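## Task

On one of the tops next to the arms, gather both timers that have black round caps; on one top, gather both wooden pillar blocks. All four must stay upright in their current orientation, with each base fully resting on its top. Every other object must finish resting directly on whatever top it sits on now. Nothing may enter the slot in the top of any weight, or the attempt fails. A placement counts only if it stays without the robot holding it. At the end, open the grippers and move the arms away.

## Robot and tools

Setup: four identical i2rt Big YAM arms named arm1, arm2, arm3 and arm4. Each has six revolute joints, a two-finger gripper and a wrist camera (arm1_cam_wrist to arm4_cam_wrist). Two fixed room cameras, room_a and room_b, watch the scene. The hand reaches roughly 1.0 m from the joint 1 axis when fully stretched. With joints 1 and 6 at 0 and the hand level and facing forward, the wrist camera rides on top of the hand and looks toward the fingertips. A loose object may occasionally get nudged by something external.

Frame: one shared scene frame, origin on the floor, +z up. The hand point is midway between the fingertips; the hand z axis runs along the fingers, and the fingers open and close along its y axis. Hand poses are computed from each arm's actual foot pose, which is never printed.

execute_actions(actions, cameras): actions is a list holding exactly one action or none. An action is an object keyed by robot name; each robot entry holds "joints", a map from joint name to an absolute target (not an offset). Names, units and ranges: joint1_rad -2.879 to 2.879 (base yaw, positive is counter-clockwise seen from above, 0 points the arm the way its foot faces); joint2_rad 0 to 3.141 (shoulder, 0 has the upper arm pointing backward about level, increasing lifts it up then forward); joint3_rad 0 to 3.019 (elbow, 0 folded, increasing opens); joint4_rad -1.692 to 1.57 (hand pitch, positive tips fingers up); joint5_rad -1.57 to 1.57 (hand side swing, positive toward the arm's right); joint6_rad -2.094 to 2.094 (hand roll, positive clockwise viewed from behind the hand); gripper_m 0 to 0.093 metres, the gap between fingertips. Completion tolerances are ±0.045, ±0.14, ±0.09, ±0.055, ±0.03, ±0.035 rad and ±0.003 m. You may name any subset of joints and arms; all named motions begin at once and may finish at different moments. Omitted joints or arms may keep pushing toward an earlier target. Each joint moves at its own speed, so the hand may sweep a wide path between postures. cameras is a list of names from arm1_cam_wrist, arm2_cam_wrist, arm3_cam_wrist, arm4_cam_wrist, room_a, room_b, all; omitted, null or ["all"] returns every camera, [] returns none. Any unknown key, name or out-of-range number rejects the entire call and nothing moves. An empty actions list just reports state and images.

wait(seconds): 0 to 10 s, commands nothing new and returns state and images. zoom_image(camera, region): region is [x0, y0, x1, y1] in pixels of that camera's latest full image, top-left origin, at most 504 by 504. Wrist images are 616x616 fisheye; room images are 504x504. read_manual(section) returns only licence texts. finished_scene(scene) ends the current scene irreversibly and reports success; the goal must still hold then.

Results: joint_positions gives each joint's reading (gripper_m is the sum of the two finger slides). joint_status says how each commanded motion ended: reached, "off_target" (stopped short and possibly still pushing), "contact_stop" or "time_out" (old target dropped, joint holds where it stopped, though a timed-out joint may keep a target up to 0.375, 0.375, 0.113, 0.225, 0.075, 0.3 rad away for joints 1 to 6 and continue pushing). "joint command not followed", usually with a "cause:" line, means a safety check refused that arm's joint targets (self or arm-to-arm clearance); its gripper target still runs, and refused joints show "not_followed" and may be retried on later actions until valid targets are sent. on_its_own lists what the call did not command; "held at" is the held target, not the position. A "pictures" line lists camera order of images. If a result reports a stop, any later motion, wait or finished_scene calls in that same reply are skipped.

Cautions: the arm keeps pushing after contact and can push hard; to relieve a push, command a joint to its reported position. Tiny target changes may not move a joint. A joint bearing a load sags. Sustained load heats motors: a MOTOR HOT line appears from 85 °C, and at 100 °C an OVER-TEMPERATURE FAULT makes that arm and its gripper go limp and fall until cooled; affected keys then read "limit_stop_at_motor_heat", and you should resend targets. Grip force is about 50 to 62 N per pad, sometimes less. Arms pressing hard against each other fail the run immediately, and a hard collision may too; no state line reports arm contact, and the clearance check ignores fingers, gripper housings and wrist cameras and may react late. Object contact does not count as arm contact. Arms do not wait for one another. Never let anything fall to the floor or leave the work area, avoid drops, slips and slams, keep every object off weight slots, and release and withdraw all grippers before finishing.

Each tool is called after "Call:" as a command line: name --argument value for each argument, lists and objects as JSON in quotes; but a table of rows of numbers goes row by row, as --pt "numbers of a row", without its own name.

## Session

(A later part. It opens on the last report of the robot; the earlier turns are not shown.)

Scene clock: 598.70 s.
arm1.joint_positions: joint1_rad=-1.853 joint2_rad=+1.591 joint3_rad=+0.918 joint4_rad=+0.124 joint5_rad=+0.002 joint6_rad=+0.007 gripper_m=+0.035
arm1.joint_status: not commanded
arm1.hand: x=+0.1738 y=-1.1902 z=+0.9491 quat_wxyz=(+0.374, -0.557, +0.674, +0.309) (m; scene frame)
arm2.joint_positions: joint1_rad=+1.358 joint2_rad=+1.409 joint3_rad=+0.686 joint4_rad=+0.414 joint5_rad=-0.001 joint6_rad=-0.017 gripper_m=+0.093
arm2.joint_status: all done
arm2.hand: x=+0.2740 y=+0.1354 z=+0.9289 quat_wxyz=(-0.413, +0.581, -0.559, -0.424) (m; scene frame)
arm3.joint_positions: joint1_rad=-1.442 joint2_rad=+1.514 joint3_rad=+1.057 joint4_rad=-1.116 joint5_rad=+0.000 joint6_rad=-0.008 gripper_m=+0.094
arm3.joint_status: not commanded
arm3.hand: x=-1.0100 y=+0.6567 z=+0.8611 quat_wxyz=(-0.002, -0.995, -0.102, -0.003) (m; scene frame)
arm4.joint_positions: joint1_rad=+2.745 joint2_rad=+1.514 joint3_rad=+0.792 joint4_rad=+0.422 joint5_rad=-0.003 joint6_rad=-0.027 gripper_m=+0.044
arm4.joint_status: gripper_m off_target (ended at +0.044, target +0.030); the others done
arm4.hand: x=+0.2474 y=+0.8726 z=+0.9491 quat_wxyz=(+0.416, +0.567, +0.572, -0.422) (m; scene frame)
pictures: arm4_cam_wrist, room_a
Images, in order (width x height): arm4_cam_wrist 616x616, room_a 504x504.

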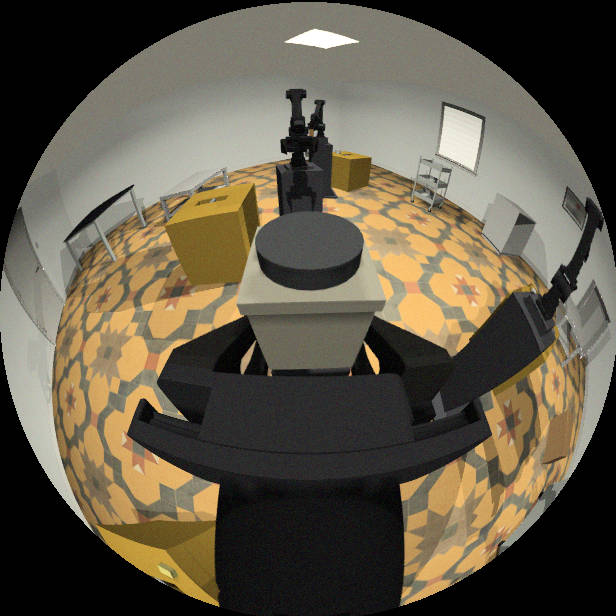

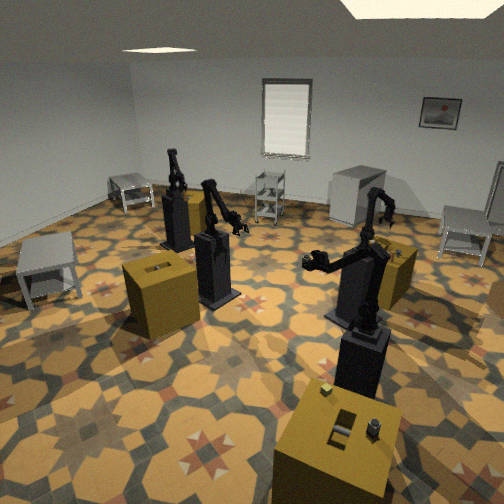

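Call:
execute_actions --actions '[{"arm2":{"joints":{"joint1_rad":-1.984}},"arm4":{"joints":{"joint1_rad":-1.575,"gripper_m":0.03}},"arm3":{"joints":{"joint2_rad":1.2,"joint3_rad":0.6,"joint4_rad":0.05}}}]' --cameras '[]'

Call:
execute_actions --actions '[{"arm4":{"joints":{"joint2_rad":2.33,"joint3_rad":1.04,"joint4_rad":1.075,"gripper_m":0.03}},"arm3":{"joints":{"joint1_rad":0.59}}}]'

Scene clock: 627.13 s.
arm1.joint_positions: joint1_rad=-1.853 joint2_rad=+1.591 joint3_rad=+0.918 joint4_rad=+0.124 joint5_rad=+0.002 joint6_rad=+0.007 gripper_m=+0.035
arm1.joint_status: not commanded
arm1.hand: x=+0.1738 y=-1.1902 z=+0.9491 quat_wxyz=(+0.374, -0.557, +0.674, +0.309) (m; scene frame)
arm2.joint_positions: joint1_rad=-1.985 joint2_rad=+1.409 joint3_rad=+0.686 joint4_rad=+0.414 joint5_rad=+0.001 joint6_rad=-0.018 gripper_m=+0.093
arm2.joint_status: all done
arm2.hand: x=+0.1934 y=-0.9530 z=+0.9245 quat_wxyz=(-0.371, -0.613, -0.527, +0.457) (m; scene frame)
arm3.joint_positions: joint1_rad=-1.442 joint2_rad=+1.200 joint3_rad=+0.594 joint4_rad=+0.023 joint5_rad=+0.000 joint6_rad=-0.008 gripper_m=+0.094
arm3.joint_status: all done
arm3.hand: x=-1.0660 y=+0.6458 z=+0.9177 quat_wxyz=(-0.047, -0.877, -0.089, +0.470) (m; scene frame)
arm4.joint_positions: joint1_rad=-1.579 joint2_rad=+1.514 joint3_rad=+0.792 joint4_rad=+0.422 joint5_rad=+0.001 joint6_rad=-0.027 gripper_m=+0.045
arm4.joint_status: gripper_m off_target (ended at +0.045, target +0.030); the others done
arm4.hand: x=+0.8015 y=+1.6802 z=+0.9595 quat_wxyz=(-0.591, +0.162, -0.784, -0.103) (m; scene frame)
pictures: none
No camera images: the call's "cameras" was empty. Leave "cameras" out to get every camera's image.

Scene clock: 629.13 s.
arm1.joint_positions: joint1_rad=-1.853 joint2_rad=+1.591 joint3_rad=+0.918 joint4_rad=+0.124 joint5_rad=+0.002 joint6_rad=+0.007 gripper_m=+0.035
arm1.joint_status: not commanded
arm1.hand: x=+0.1738 y=-1.1902 z=+0.9491 quat_wxyz=(+0.374, -0.557, +0.674, +0.309) (m; scene frame)
arm2.joint_positions: joint1_rad=-1.985 joint2_rad=+1.409 joint3_rad=+0.686 joint4_rad=+0.414 joint5_rad=+0.001 joint6_rad=-0.018 gripper_m=+0.093
arm2.joint_status: not commanded
arm2.hand: x=+0.1934 y=-0.9530 z=+0.9245 quat_wxyz=(-0.371, -0.613, -0.527, +0.457) (m; scene frame)
arm3.joint_positions: joint1_rad=+0.583 joint2_rad=+1.200 joint3_rad=+0.594 joint4_rad=+0.027 joint5_rad=+0.000 joint6_rad=-0.007 gripper_m=+0.095
arm3.joint_status: all done
arm3.hand: x=-0.3251 y=+0.3642 z=+0.9232 quat_wxyz=(-0.428, -0.388, -0.788, +0.213) (m; scene frame)
arm4.joint_positions: joint1_rad=-1.579 joint2_rad=+2.365 joint3_rad=+1.020 joint4_rad=+1.047 joint5_rad=+0.001 joint6_rad=-0.027 gripper_m=+0.045
arm4.joint_status: gripper_m off_target (ended at +0.045, target +0.030); the others done
arm4.hand: x=+0.8709 y=+1.7069 z=+0.6762 quat_wxyz=(-0.591, +0.162, -0.783, -0.104) (m; scene frame)
pictures: arm1_cam_wrist, arm2_cam_wrist, arm3_cam_wrist, arm4_cam_wrist, room_a, room_b
Images, in order (width x height): arm1_cam_wrist 616x616, arm2_cam_wrist 616x616, arm3_cam_wrist 616x616, arm4_cam_wrist 616x616, room_a 504x504, room_b 504x504.

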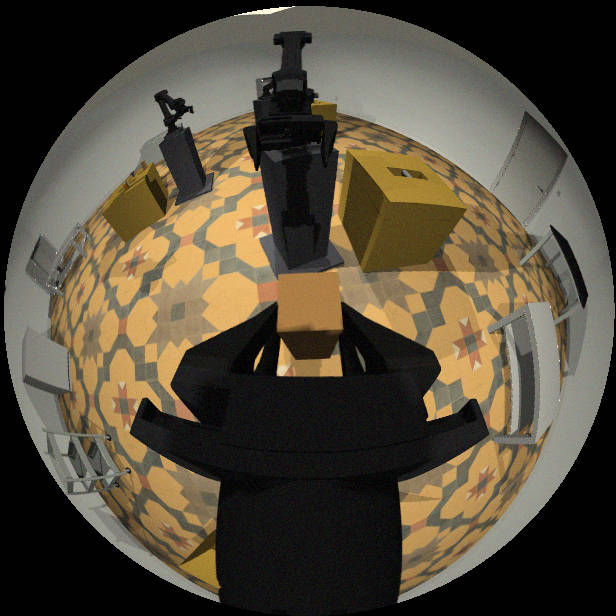

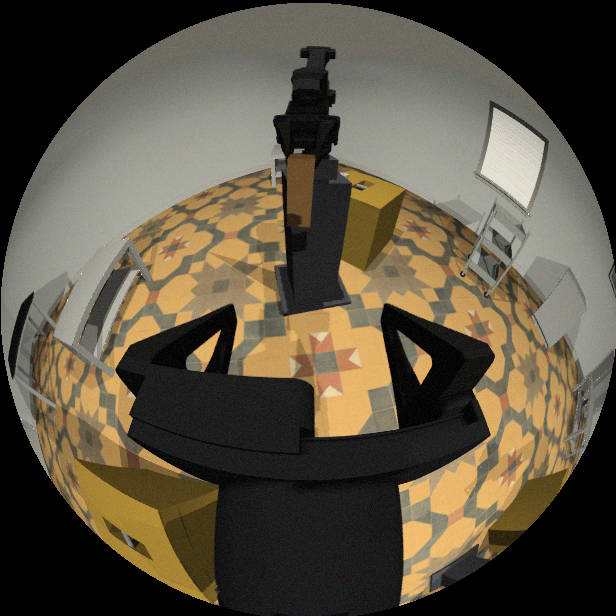

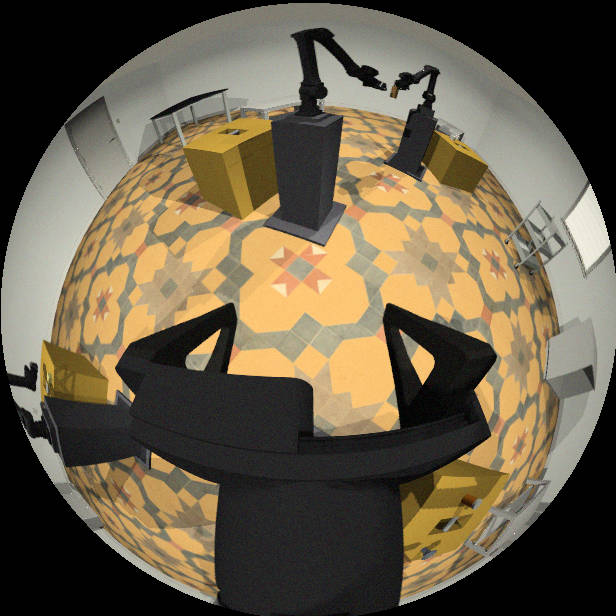

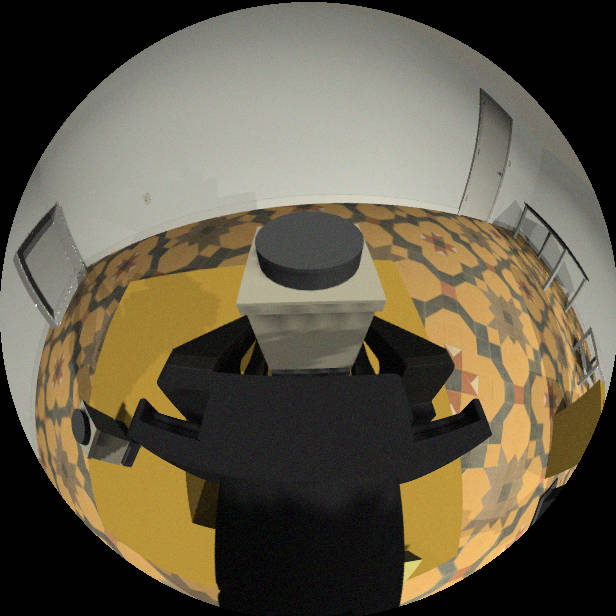

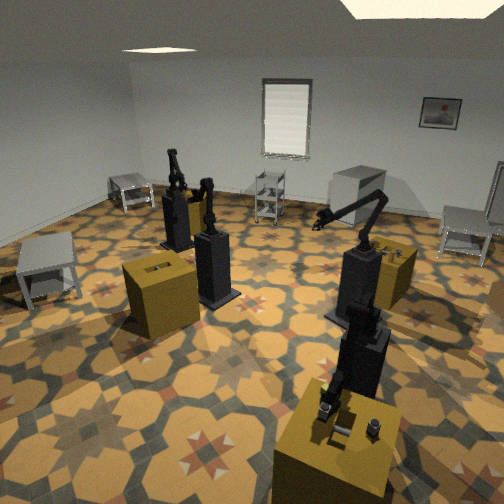

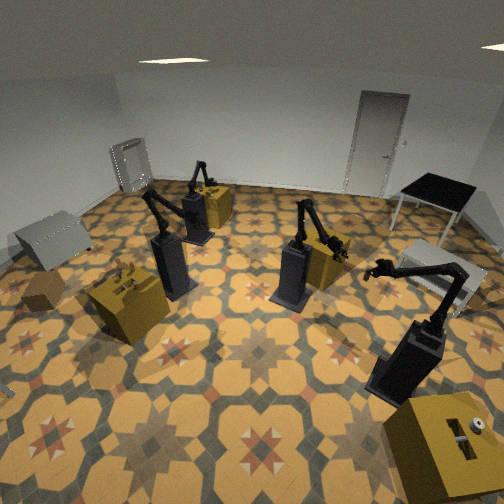

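Call:
zoom_image --camera "room_a" --region '[280, 360, 400, 470]'

Region (280, 360, 400, 470) of room_a's 504x504 image, scaled by 4.200, with more detail than that image has; it fills the top 462 rows of this view, and the rest is white.

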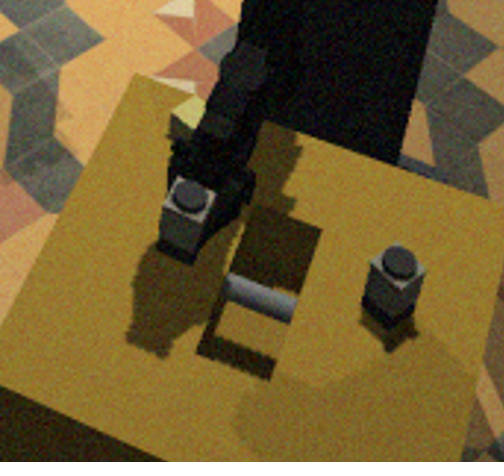

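Call:
execute_actions --actions '[{"arm4":{"joints":{"joint2_rad":2.60,"joint3_rad":1.18,"joint4_rad":1.2,"joint6_rad":0.012,"gripper_m":0.03}},"arm2":{"joints":{"joint1_rad":-1.962,"joint2_rad":1.87,"joint3_rad":1.085,"joint4_rad":0.52,"joint6_rad":0.022}},"arm1":{"joints":{"joint4_rad":0.09,"gripper_m":0.015}}}]' --cameras '["arm2_cam_wrist","arm3_cam_wrist","arm4_cam_wrist","room_a"]'

Call:
zoom_image --camera "room_a" --region '[280, 360, 400, 470]'

Scene clock: 683.60 s.
arm1.joint_positions: joint1_rad=-1.853 joint2_rad=+1.591 joint3_rad=+0.914 joint4_rad=+0.103 joint5_rad=+0.002 joint6_rad=+0.007 gripper_m=+0.035
arm1.joint_status: gripper_m off_target (ended at +0.035, target +0.015); the others done
arm1.hand: x=+0.1731 y=-1.1942 z=+0.9431 quat_wxyz=(+0.366, -0.561, +0.678, +0.302) (m; scene frame)
arm2.joint_positions: joint1_rad=-1.972 joint2_rad=+1.874 joint3_rad=+1.048 joint4_rad=+0.509 joint5_rad=+0.001 joint6_rad=+0.008 gripper_m=+0.093
arm2.joint_status: all done
arm2.hand: x=+0.1767 y=-1.0958 z=+0.8502 quat_wxyz=(-0.378, -0.618, -0.525, +0.447) (m; scene frame)
arm3.joint_positions: joint1_rad=+0.583 joint2_rad=+1.200 joint3_rad=+0.594 joint4_rad=+0.027 joint5_rad=+0.000 joint6_rad=-0.007 gripper_m=+0.095
arm3.joint_status: not commanded
arm3.hand: x=-0.3251 y=+0.3642 z=+0.9232 quat_wxyz=(-0.428, -0.388, -0.788, +0.213) (m; scene frame)
arm4.joint_positions: joint1_rad=-1.579 joint2_rad=+2.624 joint3_rad=+1.171 joint4_rad=+1.189 joint5_rad=+0.001 joint6_rad=-0.004 gripper_m=+0.044
arm4.joint_status: gripper_m off_target (ended at +0.044, target +0.030); the others done
arm4.hand: x=+0.8785 y=+1.7096 z=+0.5887 quat_wxyz=(-0.603, +0.151, -0.775, -0.113) (m; scene frame)
pictures: arm2_cam_wrist, arm3_cam_wrist, arm4_cam_wrist, room_a
Images, in order (width x height): arm2_cam_wrist 616x616, arm3_cam_wrist 616x616, arm4_cam_wrist 616x616, room_a 504x504.

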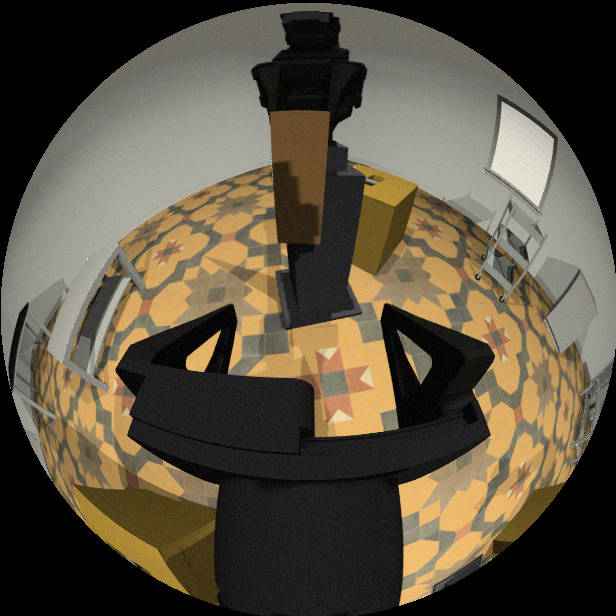

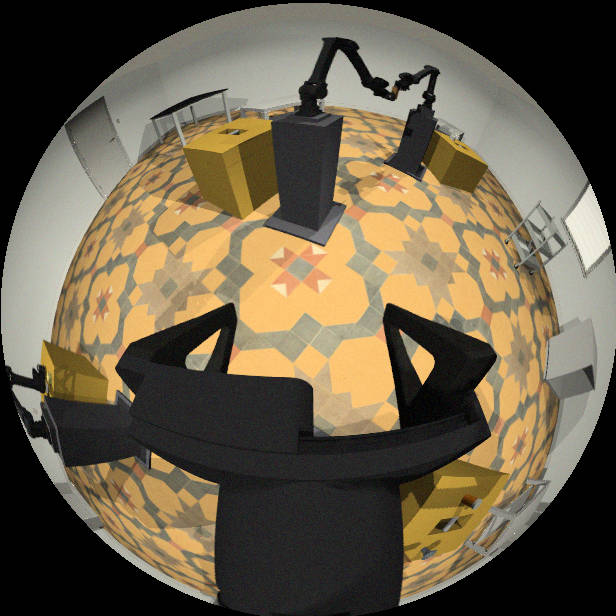

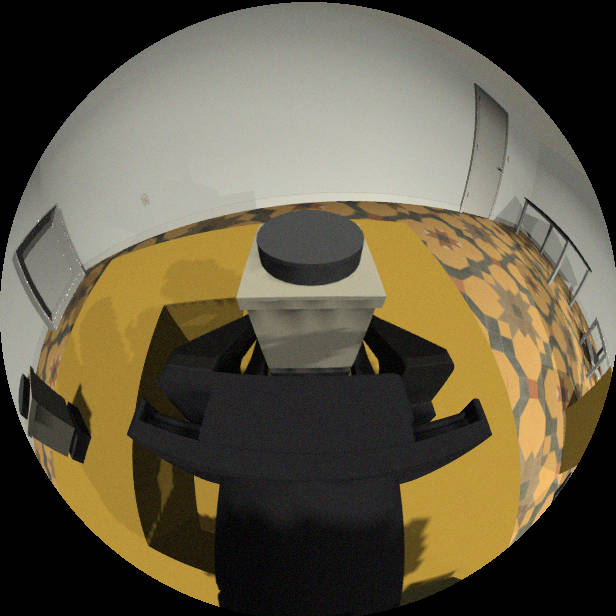

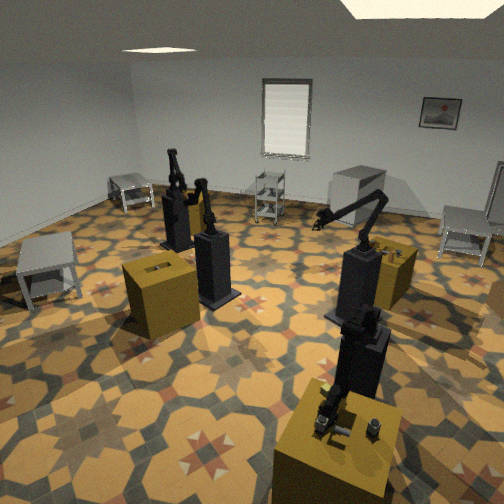

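Region (280, 360, 400, 470) of room_a's 504x504 image, scaled by 4.200, with more detail than that image has; it fills the top 462 rows of this view, and the rest is white.

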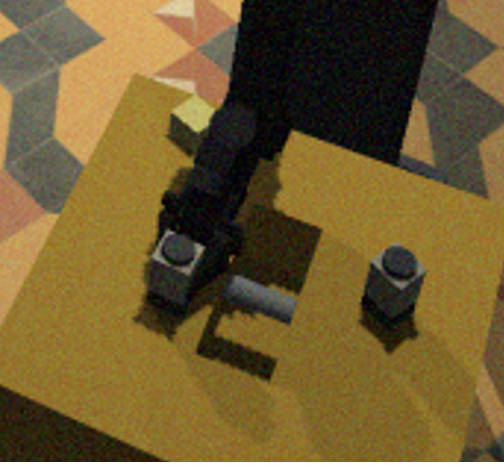

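Call:
execute_actions --actions '[{"arm4":{"joints":{"joint4_rad":1.155,"gripper_m":0.03}},"arm2":{"joints":{"joint1_rad":-1.955,"joint2_rad":2.045,"joint3_rad":1.42,"joint4_rad":0.36}}}]' --cameras '["arm2_cam_wrist","arm1_cam_wrist","room_a"]'

Call:
zoom_image --camera "room_a" --region '[280, 360, 400, 470]'

Scene clock: 708.10 s.
arm1.joint_positions: joint1_rad=-1.853 joint2_rad=+1.591 joint3_rad=+0.914 joint4_rad=+0.103 joint5_rad=+0.002 joint6_rad=+0.007 gripper_m=+0.035
arm1.joint_status: not commanded
arm1.hand: x=+0.1731 y=-1.1942 z=+0.9431 quat_wxyz=(+0.366, -0.561, +0.678, +0.302) (m; scene frame)
arm2.joint_positions: joint1_rad=-1.966 joint2_rad=+2.046 joint3_rad=+1.387 joint4_rad=+0.366 joint5_rad=+0.001 joint6_rad=+0.008 gripper_m=+0.093
arm2.joint_status: all done
arm2.hand: x=+0.1653 y=-1.1959 z=+0.8672 quat_wxyz=(-0.385, -0.611, -0.522, +0.453) (m; scene frame)
arm3.joint_positions: joint1_rad=+0.583 joint2_rad=+1.200 joint3_rad=+0.594 joint4_rad=+0.027 joint5_rad=+0.000 joint6_rad=-0.007 gripper_m=+0.095
arm3.joint_status: not commanded
arm3.hand: x=-0.3251 y=+0.3642 z=+0.9232 quat_wxyz=(-0.428, -0.388, -0.788, +0.213) (m; scene frame)
arm4.joint_positions: joint1_rad=-1.579 joint2_rad=+2.619 joint3_rad=+1.171 joint4_rad=+1.171 joint5_rad=+0.001 joint6_rad=-0.004 gripper_m=+0.044
arm4.joint_status: gripper_m off_target (ended at +0.044, target +0.030); the others done
arm4.hand: x=+0.8788 y=+1.7097 z=+0.5875 quat_wxyz=(-0.598, +0.152, -0.779, -0.112) (m; scene frame)
pictures: arm1_cam_wrist, arm2_cam_wrist, room_a
Images, in order (width x height): arm1_cam_wrist 616x616, arm2_cam_wrist 616x616, room_a 504x504.

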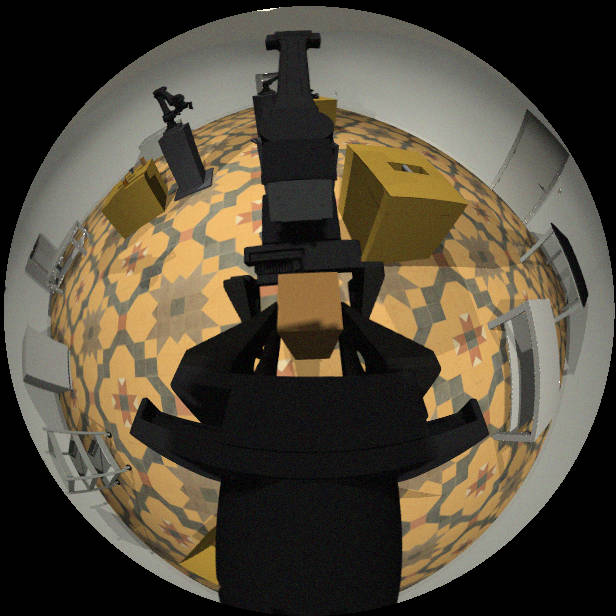

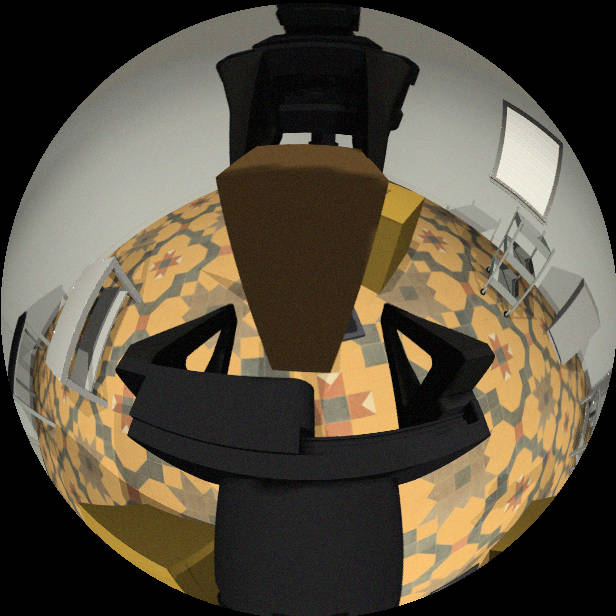

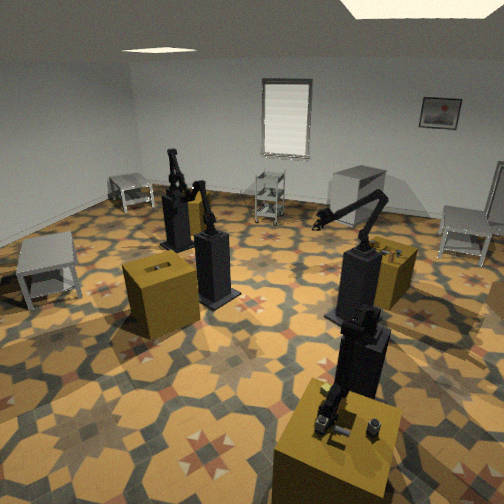

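Region (280, 360, 400, 470) of room_a's 504x504 image, scaled by 4.200, with more detail than that image has; it fills the top 462 rows of this view, and the rest is white.

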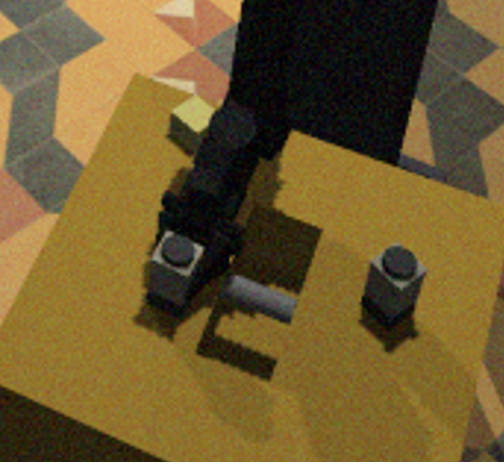

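Call:
execute_actions --actions '[{"arm4":{"joints":{"gripper_m":0.093}},"arm2":{"joints":{"gripper_m":0.015}}}]' --cameras '[]'

Call:
execute_actions --actions '[{"arm4":{"joints":{"joint2_rad":2.33,"joint3_rad":1.04,"joint4_rad":1.05}},"arm1":{"joints":{"gripper_m":0.093}}}]' --cameras '["arm2_cam_wrist","room_a"]'

Scene clock: 721.43 s.
arm1.joint_positions: joint1_rad=-1.851 joint2_rad=+1.591 joint3_rad=+0.914 joint4_rad=+0.103 joint5_rad=-0.004 joint6_rad=+0.008 gripper_m=+0.035
arm1.joint_status: not commanded
arm1.hand: x=+0.1711 y=-1.1938 z=+0.9431 quat_wxyz=(+0.364, -0.562, +0.677, +0.305) (m; scene frame)
arm2.joint_positions: joint1_rad=-1.965 joint2_rad=+2.046 joint3_rad=+1.387 joint4_rad=+0.366 joint5_rad=+0.002 joint6_rad=+0.021 gripper_m=+0.034
arm2.joint_status: gripper_m off_target (ended at +0.034, target +0.015)
arm2.hand: x=+0.1661 y=-1.1960 z=+0.8672 quat_wxyz=(-0.388, -0.614, -0.518, +0.451) (m; scene frame)
arm3.joint_positions: joint1_rad=+0.583 joint2_rad=+1.200 joint3_rad=+0.594 joint4_rad=+0.027 joint5_rad=+0.000 joint6_rad=-0.007 gripper_m=+0.095
arm3.joint_status: not commanded
arm3.hand: x=-0.3251 y=+0.3642 z=+0.9232 quat_wxyz=(-0.428, -0.388, -0.788, +0.213) (m; scene frame)
arm4.joint_positions: joint1_rad=-1.579 joint2_rad=+2.619 joint3_rad=+1.171 joint4_rad=+1.164 joint5_rad=+0.001 joint6_rad=-0.004 gripper_m=+0.093
arm4.joint_status: all done
arm4.hand: x=+0.8784 y=+1.7096 z=+0.5858 quat_wxyz=(-0.595, +0.152, -0.781, -0.111) (m; scene frame)
pictures: none
No camera images: the call's "cameras" was empty. Leave "cameras" out to get every camera's image.

Scene clock: 722.53 s.
arm1.joint_positions: joint1_rad=-1.851 joint2_rad=+1.591 joint3_rad=+0.914 joint4_rad=+0.103 joint5_rad=-0.004 joint6_rad=+0.007 gripper_m=+0.093
arm1.joint_status: all done
arm1.hand: x=+0.1712 y=-1.1939 z=+0.9431 quat_wxyz=(+0.364, -0.562, +0.677, +0.305) (m; scene frame)
arm2.joint_positions: joint1_rad=-1.965 joint2_rad=+2.046 joint3_rad=+1.387 joint4_rad=+0.365 joint5_rad=+0.002 joint6_rad=+0.021 gripper_m=+0.034
arm2.joint_status: not commanded
arm2.hand: x=+0.1662 y=-1.1959 z=+0.8668 quat_wxyz=(-0.388, -0.614, -0.519, +0.450) (m; scene frame)
arm3.joint_positions: joint1_rad=+0.583 joint2_rad=+1.200 joint3_rad=+0.594 joint4_rad=+0.027 joint5_rad=+0.000 joint6_rad=-0.007 gripper_m=+0.095
arm3.joint_status: not commanded
arm3.hand: x=-0.3251 y=+0.3642 z=+0.9232 quat_wxyz=(-0.428, -0.388, -0.788, +0.213) (m; scene frame)
arm4.joint_positions: joint1_rad=-1.579 joint2_rad=+2.318 joint3_rad=+1.033 joint4_rad=+1.055 joint5_rad=+0.001 joint6_rad=-0.004 gripper_m=+0.093
arm4.joint_status: all done
arm4.hand: x=+0.8851 y=+1.7126 z=+0.7128 quat_wxyz=(-0.616, +0.149, -0.765, -0.115) (m; scene frame)
pictures: arm2_cam_wrist, room_a
Images, in order (width x height): arm2_cam_wrist 616x616, room_a 504x504.

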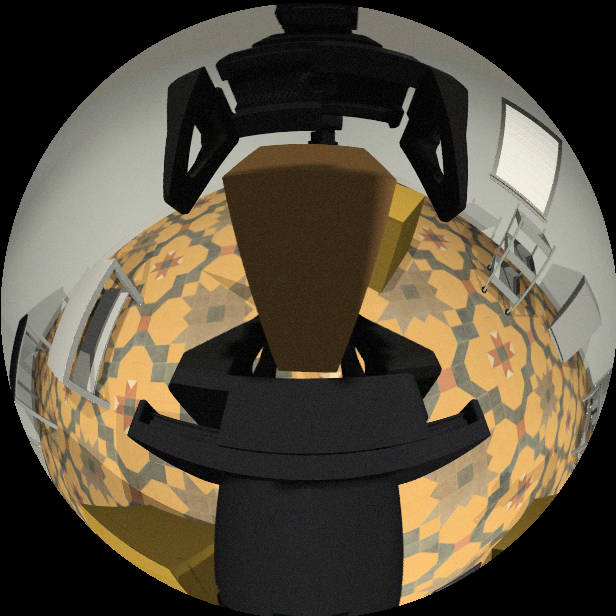

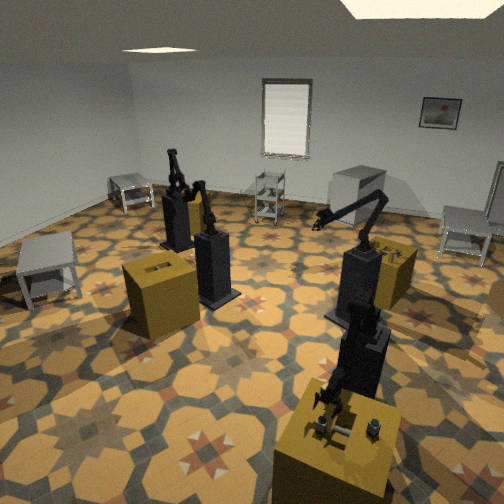

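Call:
execute_actions --actions '[{"arm4":{"joints":{"joint2_rad":1.2,"joint3_rad":0.8,"joint4_rad":0}},"arm1":{"joints":{"joint2_rad":1.1,"joint3_rad":0.6}}}]' --cameras '[]'

Call:
execute_actions --actions '[{"arm2":{"joints":{"joint1_rad":1.989,"gripper_m":0.015}}}]' --cameras '["arm2_cam_wrist","arm3_cam_wrist","arm4_cam_wrist","room_a"]'

Scene clock: 744.80 s.
arm1.joint_positions: joint1_rad=-1.851 joint2_rad=+1.095 joint3_rad=+0.599 joint4_rad=+0.102 joint5_rad=-0.004 joint6_rad=+0.007 gripper_m=+0.093
arm1.joint_status: all done
arm1.hand: x=+0.1473 y=-1.3210 z=+1.0312 quat_wxyz=(+0.423, -0.533, +0.641, +0.354) (m; scene frame)
arm2.joint_positions: joint1_rad=-1.965 joint2_rad=+2.046 joint3_rad=+1.387 joint4_rad=+0.365 joint5_rad=+0.002 joint6_rad=+0.021 gripper_m=+0.034
arm2.joint_status: not commanded
arm2.hand: x=+0.1662 y=-1.1959 z=+0.8668 quat_wxyz=(-0.388, -0.614, -0.519, +0.450) (m; scene frame)
arm3.joint_positions: joint1_rad=+0.583 joint2_rad=+1.200 joint3_rad=+0.594 joint4_rad=+0.027 joint5_rad=+0.000 joint6_rad=-0.007 gripper_m=+0.095
arm3.joint_status: not commanded
arm3.hand: x=-0.3251 y=+0.3642 z=+0.9232 quat_wxyz=(-0.428, -0.388, -0.788, +0.213) (m; scene frame)
arm4.joint_positions: joint1_rad=-1.579 joint2_rad=+1.208 joint3_rad=+0.788 joint4_rad=+0.009 joint5_rad=+0.001 joint6_rad=-0.004 gripper_m=+0.093
arm4.joint_status: all done
arm4.hand: x=+0.7404 y=+1.6560 z=+1.0262 quat_wxyz=(-0.545, +0.159, -0.817, -0.102) (m; scene frame)
pictures: none
No camera images: the call's "cameras" was empty. Leave "cameras" out to get every camera's image.

Scene clock: 748.07 s.
arm1.joint_positions: joint1_rad=-1.851 joint2_rad=+1.095 joint3_rad=+0.599 joint4_rad=+0.102 joint5_rad=-0.004 joint6_rad=+0.007 gripper_m=+0.093
arm1.joint_status: not commanded
arm1.hand: x=+0.1473 y=-1.3210 z=+1.0312 quat_wxyz=(+0.423, -0.533, +0.641, +0.354) (m; scene frame)
arm2.joint_positions: joint1_rad=+1.996 joint2_rad=+2.046 joint3_rad=+1.395 joint4_rad=+0.365 joint5_rad=-0.002 joint6_rad=+0.021 gripper_m=+0.035
arm2.joint_status: gripper_m off_target (ended at +0.035, target +0.015); the others done
arm2.hand: x=-0.2030 y=+0.2129 z=+0.8817 quat_wxyz=(-0.256, +0.713, -0.357, -0.546) (m; scene frame)
arm3.joint_positions: joint1_rad=+0.583 joint2_rad=+1.200 joint3_rad=+0.594 joint4_rad=+0.027 joint5_rad=+0.000 joint6_rad=-0.007 gripper_m=+0.095
arm3.joint_status: not commanded
arm3.hand: x=-0.3251 y=+0.3642 z=+0.9232 quat_wxyz=(-0.428, -0.388, -0.788, +0.213) (m; scene frame)
arm4.joint_positions: joint1_rad=-1.579 joint2_rad=+1.208 joint3_rad=+0.788 joint4_rad=+0.009 joint5_rad=+0.001 joint6_rad=-0.004 gripper_m=+0.093
arm4.joint_status: not commanded
arm4.hand: x=+0.7404 y=+1.6560 z=+1.0262 quat_wxyz=(-0.545, +0.159, -0.817, -0.102) (m; scene frame)
pictures: arm2_cam_wrist, arm3_cam_wrist, arm4_cam_wrist, room_a
Images, in order (width x height): arm2_cam_wrist 616x616, arm3_cam_wrist 616x616, arm4_cam_wrist 616x616, room_a 504x504.

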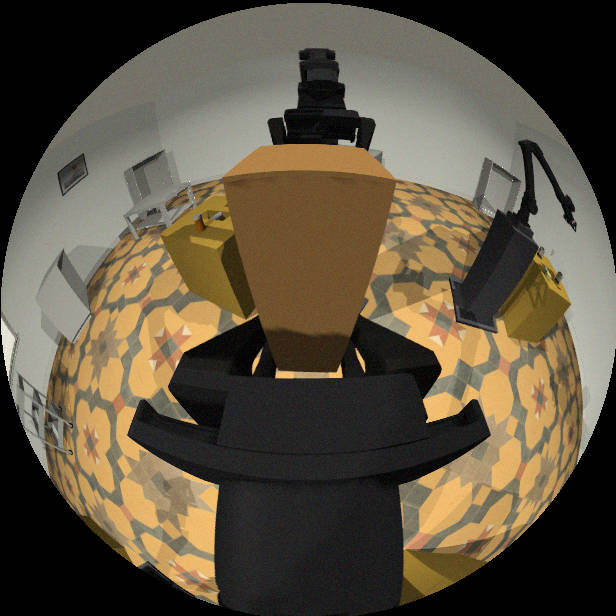

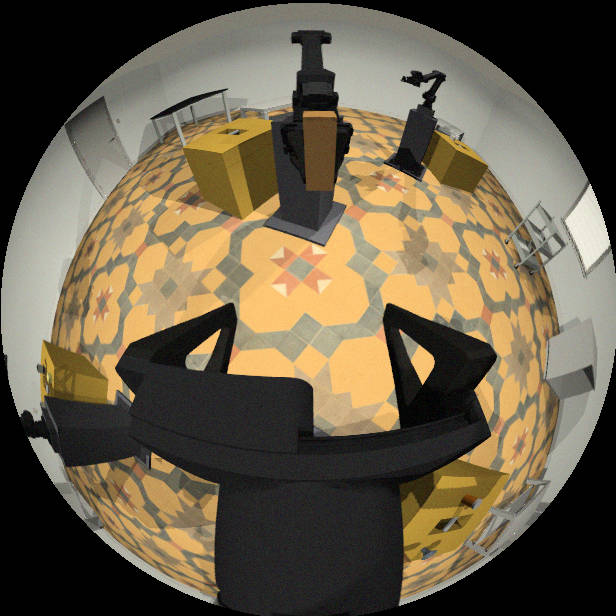

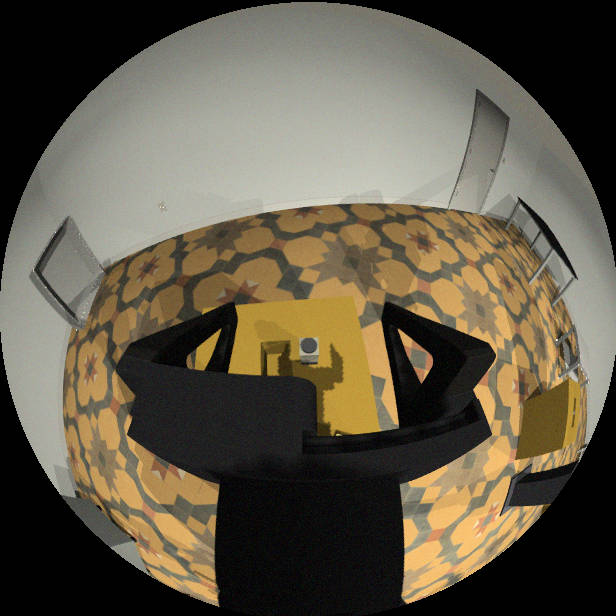

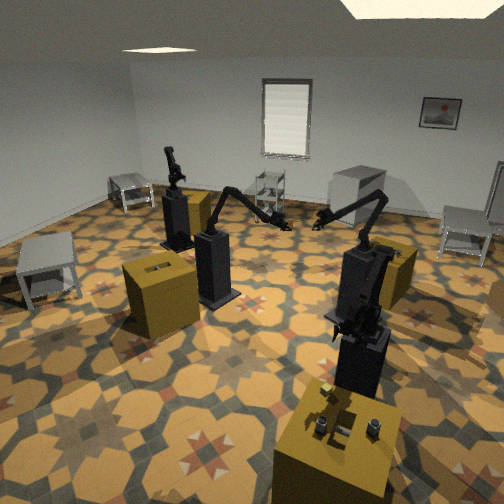

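Call:
execute_actions --actions '[{"arm2":{"joints":{"joint4_rad":0.335,"joint6_rad":-0.012,"gripper_m":0.015}},"arm3":{"joints":{"joint1_rad":0.557,"joint2_rad":1.59,"joint3_rad":1.045,"joint4_rad":-0.015}}}]' --cameras '["arm2_cam_wrist","arm3_cam_wrist"]'

Scene clock: 770.37 s.
arm1.joint_positions: joint1_rad=-1.851 joint2_rad=+1.095 joint3_rad=+0.599 joint4_rad=+0.102 joint5_rad=-0.004 joint6_rad=+0.007 gripper_m=+0.093
arm1.joint_status: not commanded
arm1.hand: x=+0.1473 y=-1.3210 z=+1.0312 quat_wxyz=(+0.423, -0.533, +0.641, +0.354) (m; scene frame)
arm2.joint_positions: joint1_rad=+1.996 joint2_rad=+2.046 joint3_rad=+1.395 joint4_rad=+0.340 joint5_rad=-0.002 joint6_rad=+0.001 gripper_m=+0.035
arm2.joint_status: gripper_m off_target (ended at +0.035, target +0.015); the others done
arm2.hand: x=-0.2020 y=+0.2115 z=+0.8757 quat_wxyz=(-0.257, +0.724, -0.353, -0.535) (m; scene frame)
arm3.joint_positions: joint1_rad=+0.573 joint2_rad=+1.588 joint3_rad=+0.994 joint4_rad=-0.003 joint5_rad=+0.000 joint6_rad=-0.007 gripper_m=+0.095
arm3.joint_status: all done
arm3.hand: x=-0.2400 y=+0.2419 z=+0.9245 quat_wxyz=(-0.420, -0.393, -0.790, +0.212) (m; scene frame)
arm4.joint_positions: joint1_rad=-1.579 joint2_rad=+1.208 joint3_rad=+0.788 joint4_rad=+0.009 joint5_rad=+0.001 joint6_rad=-0.004 gripper_m=+0.093
arm4.joint_status: not commanded
arm4.hand: x=+0.7404 y=+1.6560 z=+1.0262 quat_wxyz=(-0.545, +0.159, -0.817, -0.102) (m; scene frame)
pictures: arm2_cam_wrist, arm3_cam_wrist
Images, in order (width x height): arm2_cam_wrist 616x616, arm3_cam_wrist 616x616.

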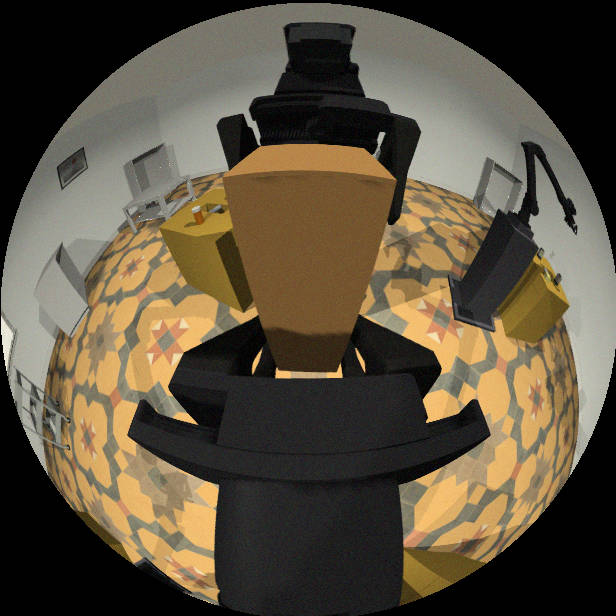

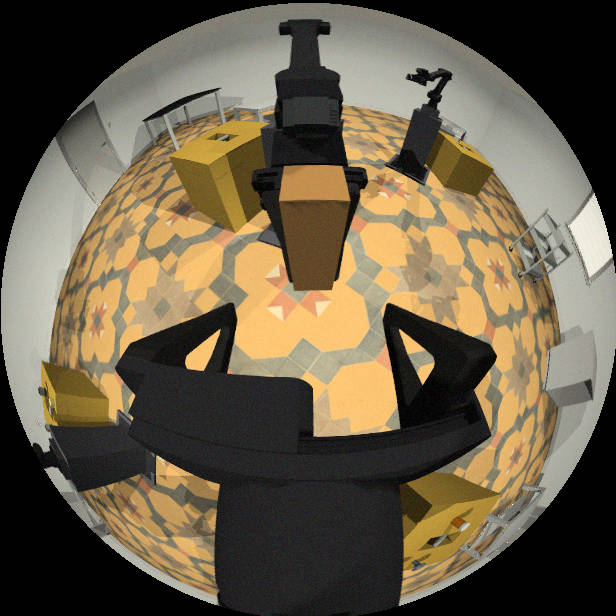

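Call:
execute_actions --actions '[{"arm3":{"joints":{"joint2_rad":1.70,"joint3_rad":1.245,"joint4_rad":-0.11}}}]' --cameras '["arm2_cam_wrist","arm3_cam_wrist"]'

Scene clock: 785.93 s.
arm1.joint_positions: joint1_rad=-1.851 joint2_rad=+1.095 joint3_rad=+0.599 joint4_rad=+0.102 joint5_rad=-0.004 joint6_rad=+0.007 gripper_m=+0.093
arm1.joint_status: not commanded
arm1.hand: x=+0.1473 y=-1.3210 z=+1.0312 quat_wxyz=(+0.423, -0.533, +0.641, +0.354) (m; scene frame)
arm2.joint_positions: joint1_rad=+1.996 joint2_rad=+2.046 joint3_rad=+1.395 joint4_rad=+0.340 joint5_rad=-0.002 joint6_rad=+0.001 gripper_m=+0.035
arm2.joint_status: not commanded
arm2.hand: x=-0.2020 y=+0.2115 z=+0.8757 quat_wxyz=(-0.257, +0.724, -0.353, -0.535) (m; scene frame)
arm3.joint_positions: joint1_rad=+0.573 joint2_rad=+1.707 joint3_rad=+1.192 joint4_rad=-0.094 joint5_rad=+0.000 joint6_rad=-0.007 gripper_m=+0.095
arm3.joint_status: all done
arm3.hand: x=-0.2052 y=+0.1951 z=+0.9366 quat_wxyz=(-0.416, -0.395, -0.792, +0.210) (m; scene frame)
arm4.joint_positions: joint1_rad=-1.579 joint2_rad=+1.208 joint3_rad=+0.788 joint4_rad=+0.009 joint5_rad=+0.001 joint6_rad=-0.004 gripper_m=+0.093
arm4.joint_status: not commanded
arm4.hand: x=+0.7404 y=+1.6560 z=+1.0262 quat_wxyz=(-0.545, +0.159, -0.817, -0.102) (m; scene frame)
pictures: arm2_cam_wrist, arm3_cam_wrist
Images, in order (width x height): arm2_cam_wrist 616x616, arm3_cam_wrist 616x616.

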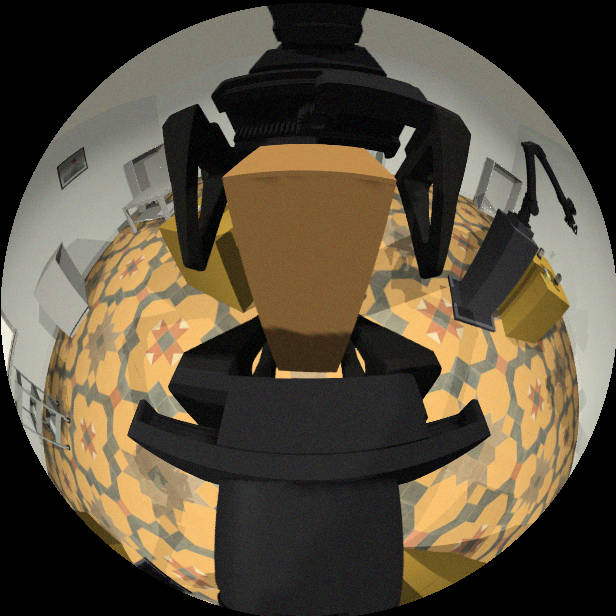

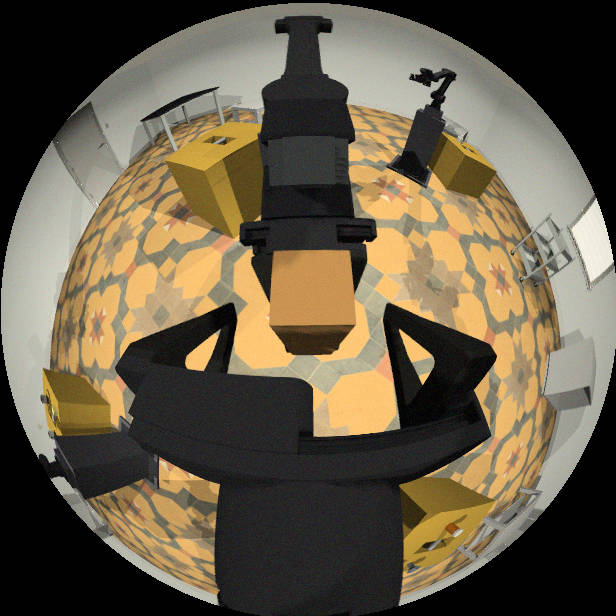

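Call:
execute_actions --actions '[{"arm3":{"joints":{"gripper_m":0.015}}}]' --cameras '["arm2_cam_wrist"]'

Scene clock: 794.63 s.
arm1.joint_positions: joint1_rad=-1.851 joint2_rad=+1.095 joint3_rad=+0.599 joint4_rad=+0.102 joint5_rad=-0.004 joint6_rad=+0.007 gripper_m=+0.093
arm1.joint_status: not commanded
arm1.hand: x=+0.1473 y=-1.3210 z=+1.0312 quat_wxyz=(+0.423, -0.533, +0.641, +0.354) (m; scene frame)
arm2.joint_positions: joint1_rad=+1.996 joint2_rad=+2.046 joint3_rad=+1.395 joint4_rad=+0.339 joint5_rad=+0.002 joint6_rad=+0.001 gripper_m=+0.035
arm2.joint_status: not commanded
arm2.hand: x=-0.2012 y=+0.2120 z=+0.8756 quat_wxyz=(-0.258, +0.723, -0.354, -0.534) (m; scene frame)
arm3.joint_positions: joint1_rad=+0.572 joint2_rad=+1.707 joint3_rad=+1.192 joint4_rad=-0.094 joint5_rad=+0.000 joint6_rad=-0.008 gripper_m=+0.034
arm3.joint_status: gripper_m off_target (ended at +0.034, target +0.015)
arm3.hand: x=-0.2056 y=+0.1949 z=+0.9366 quat_wxyz=(-0.416, -0.395, -0.792, +0.210) (m; scene frame)
arm4.joint_positions: joint1_rad=-1.579 joint2_rad=+1.208 joint3_rad=+0.788 joint4_rad=+0.009 joint5_rad=+0.001 joint6_rad=-0.004 gripper_m=+0.093
arm4.joint_status: not commanded
arm4.hand: x=+0.7404 y=+1.6560 z=+1.0262 quat_wxyz=(-0.545, +0.159, -0.817, -0.102) (m; scene frame)
pictures: arm2_cam_wrist
Images, in order (width x height): arm2_cam_wrist 616x616.

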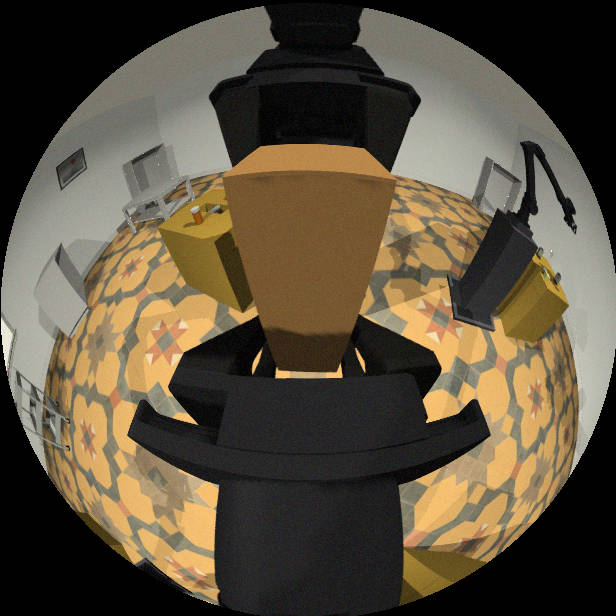

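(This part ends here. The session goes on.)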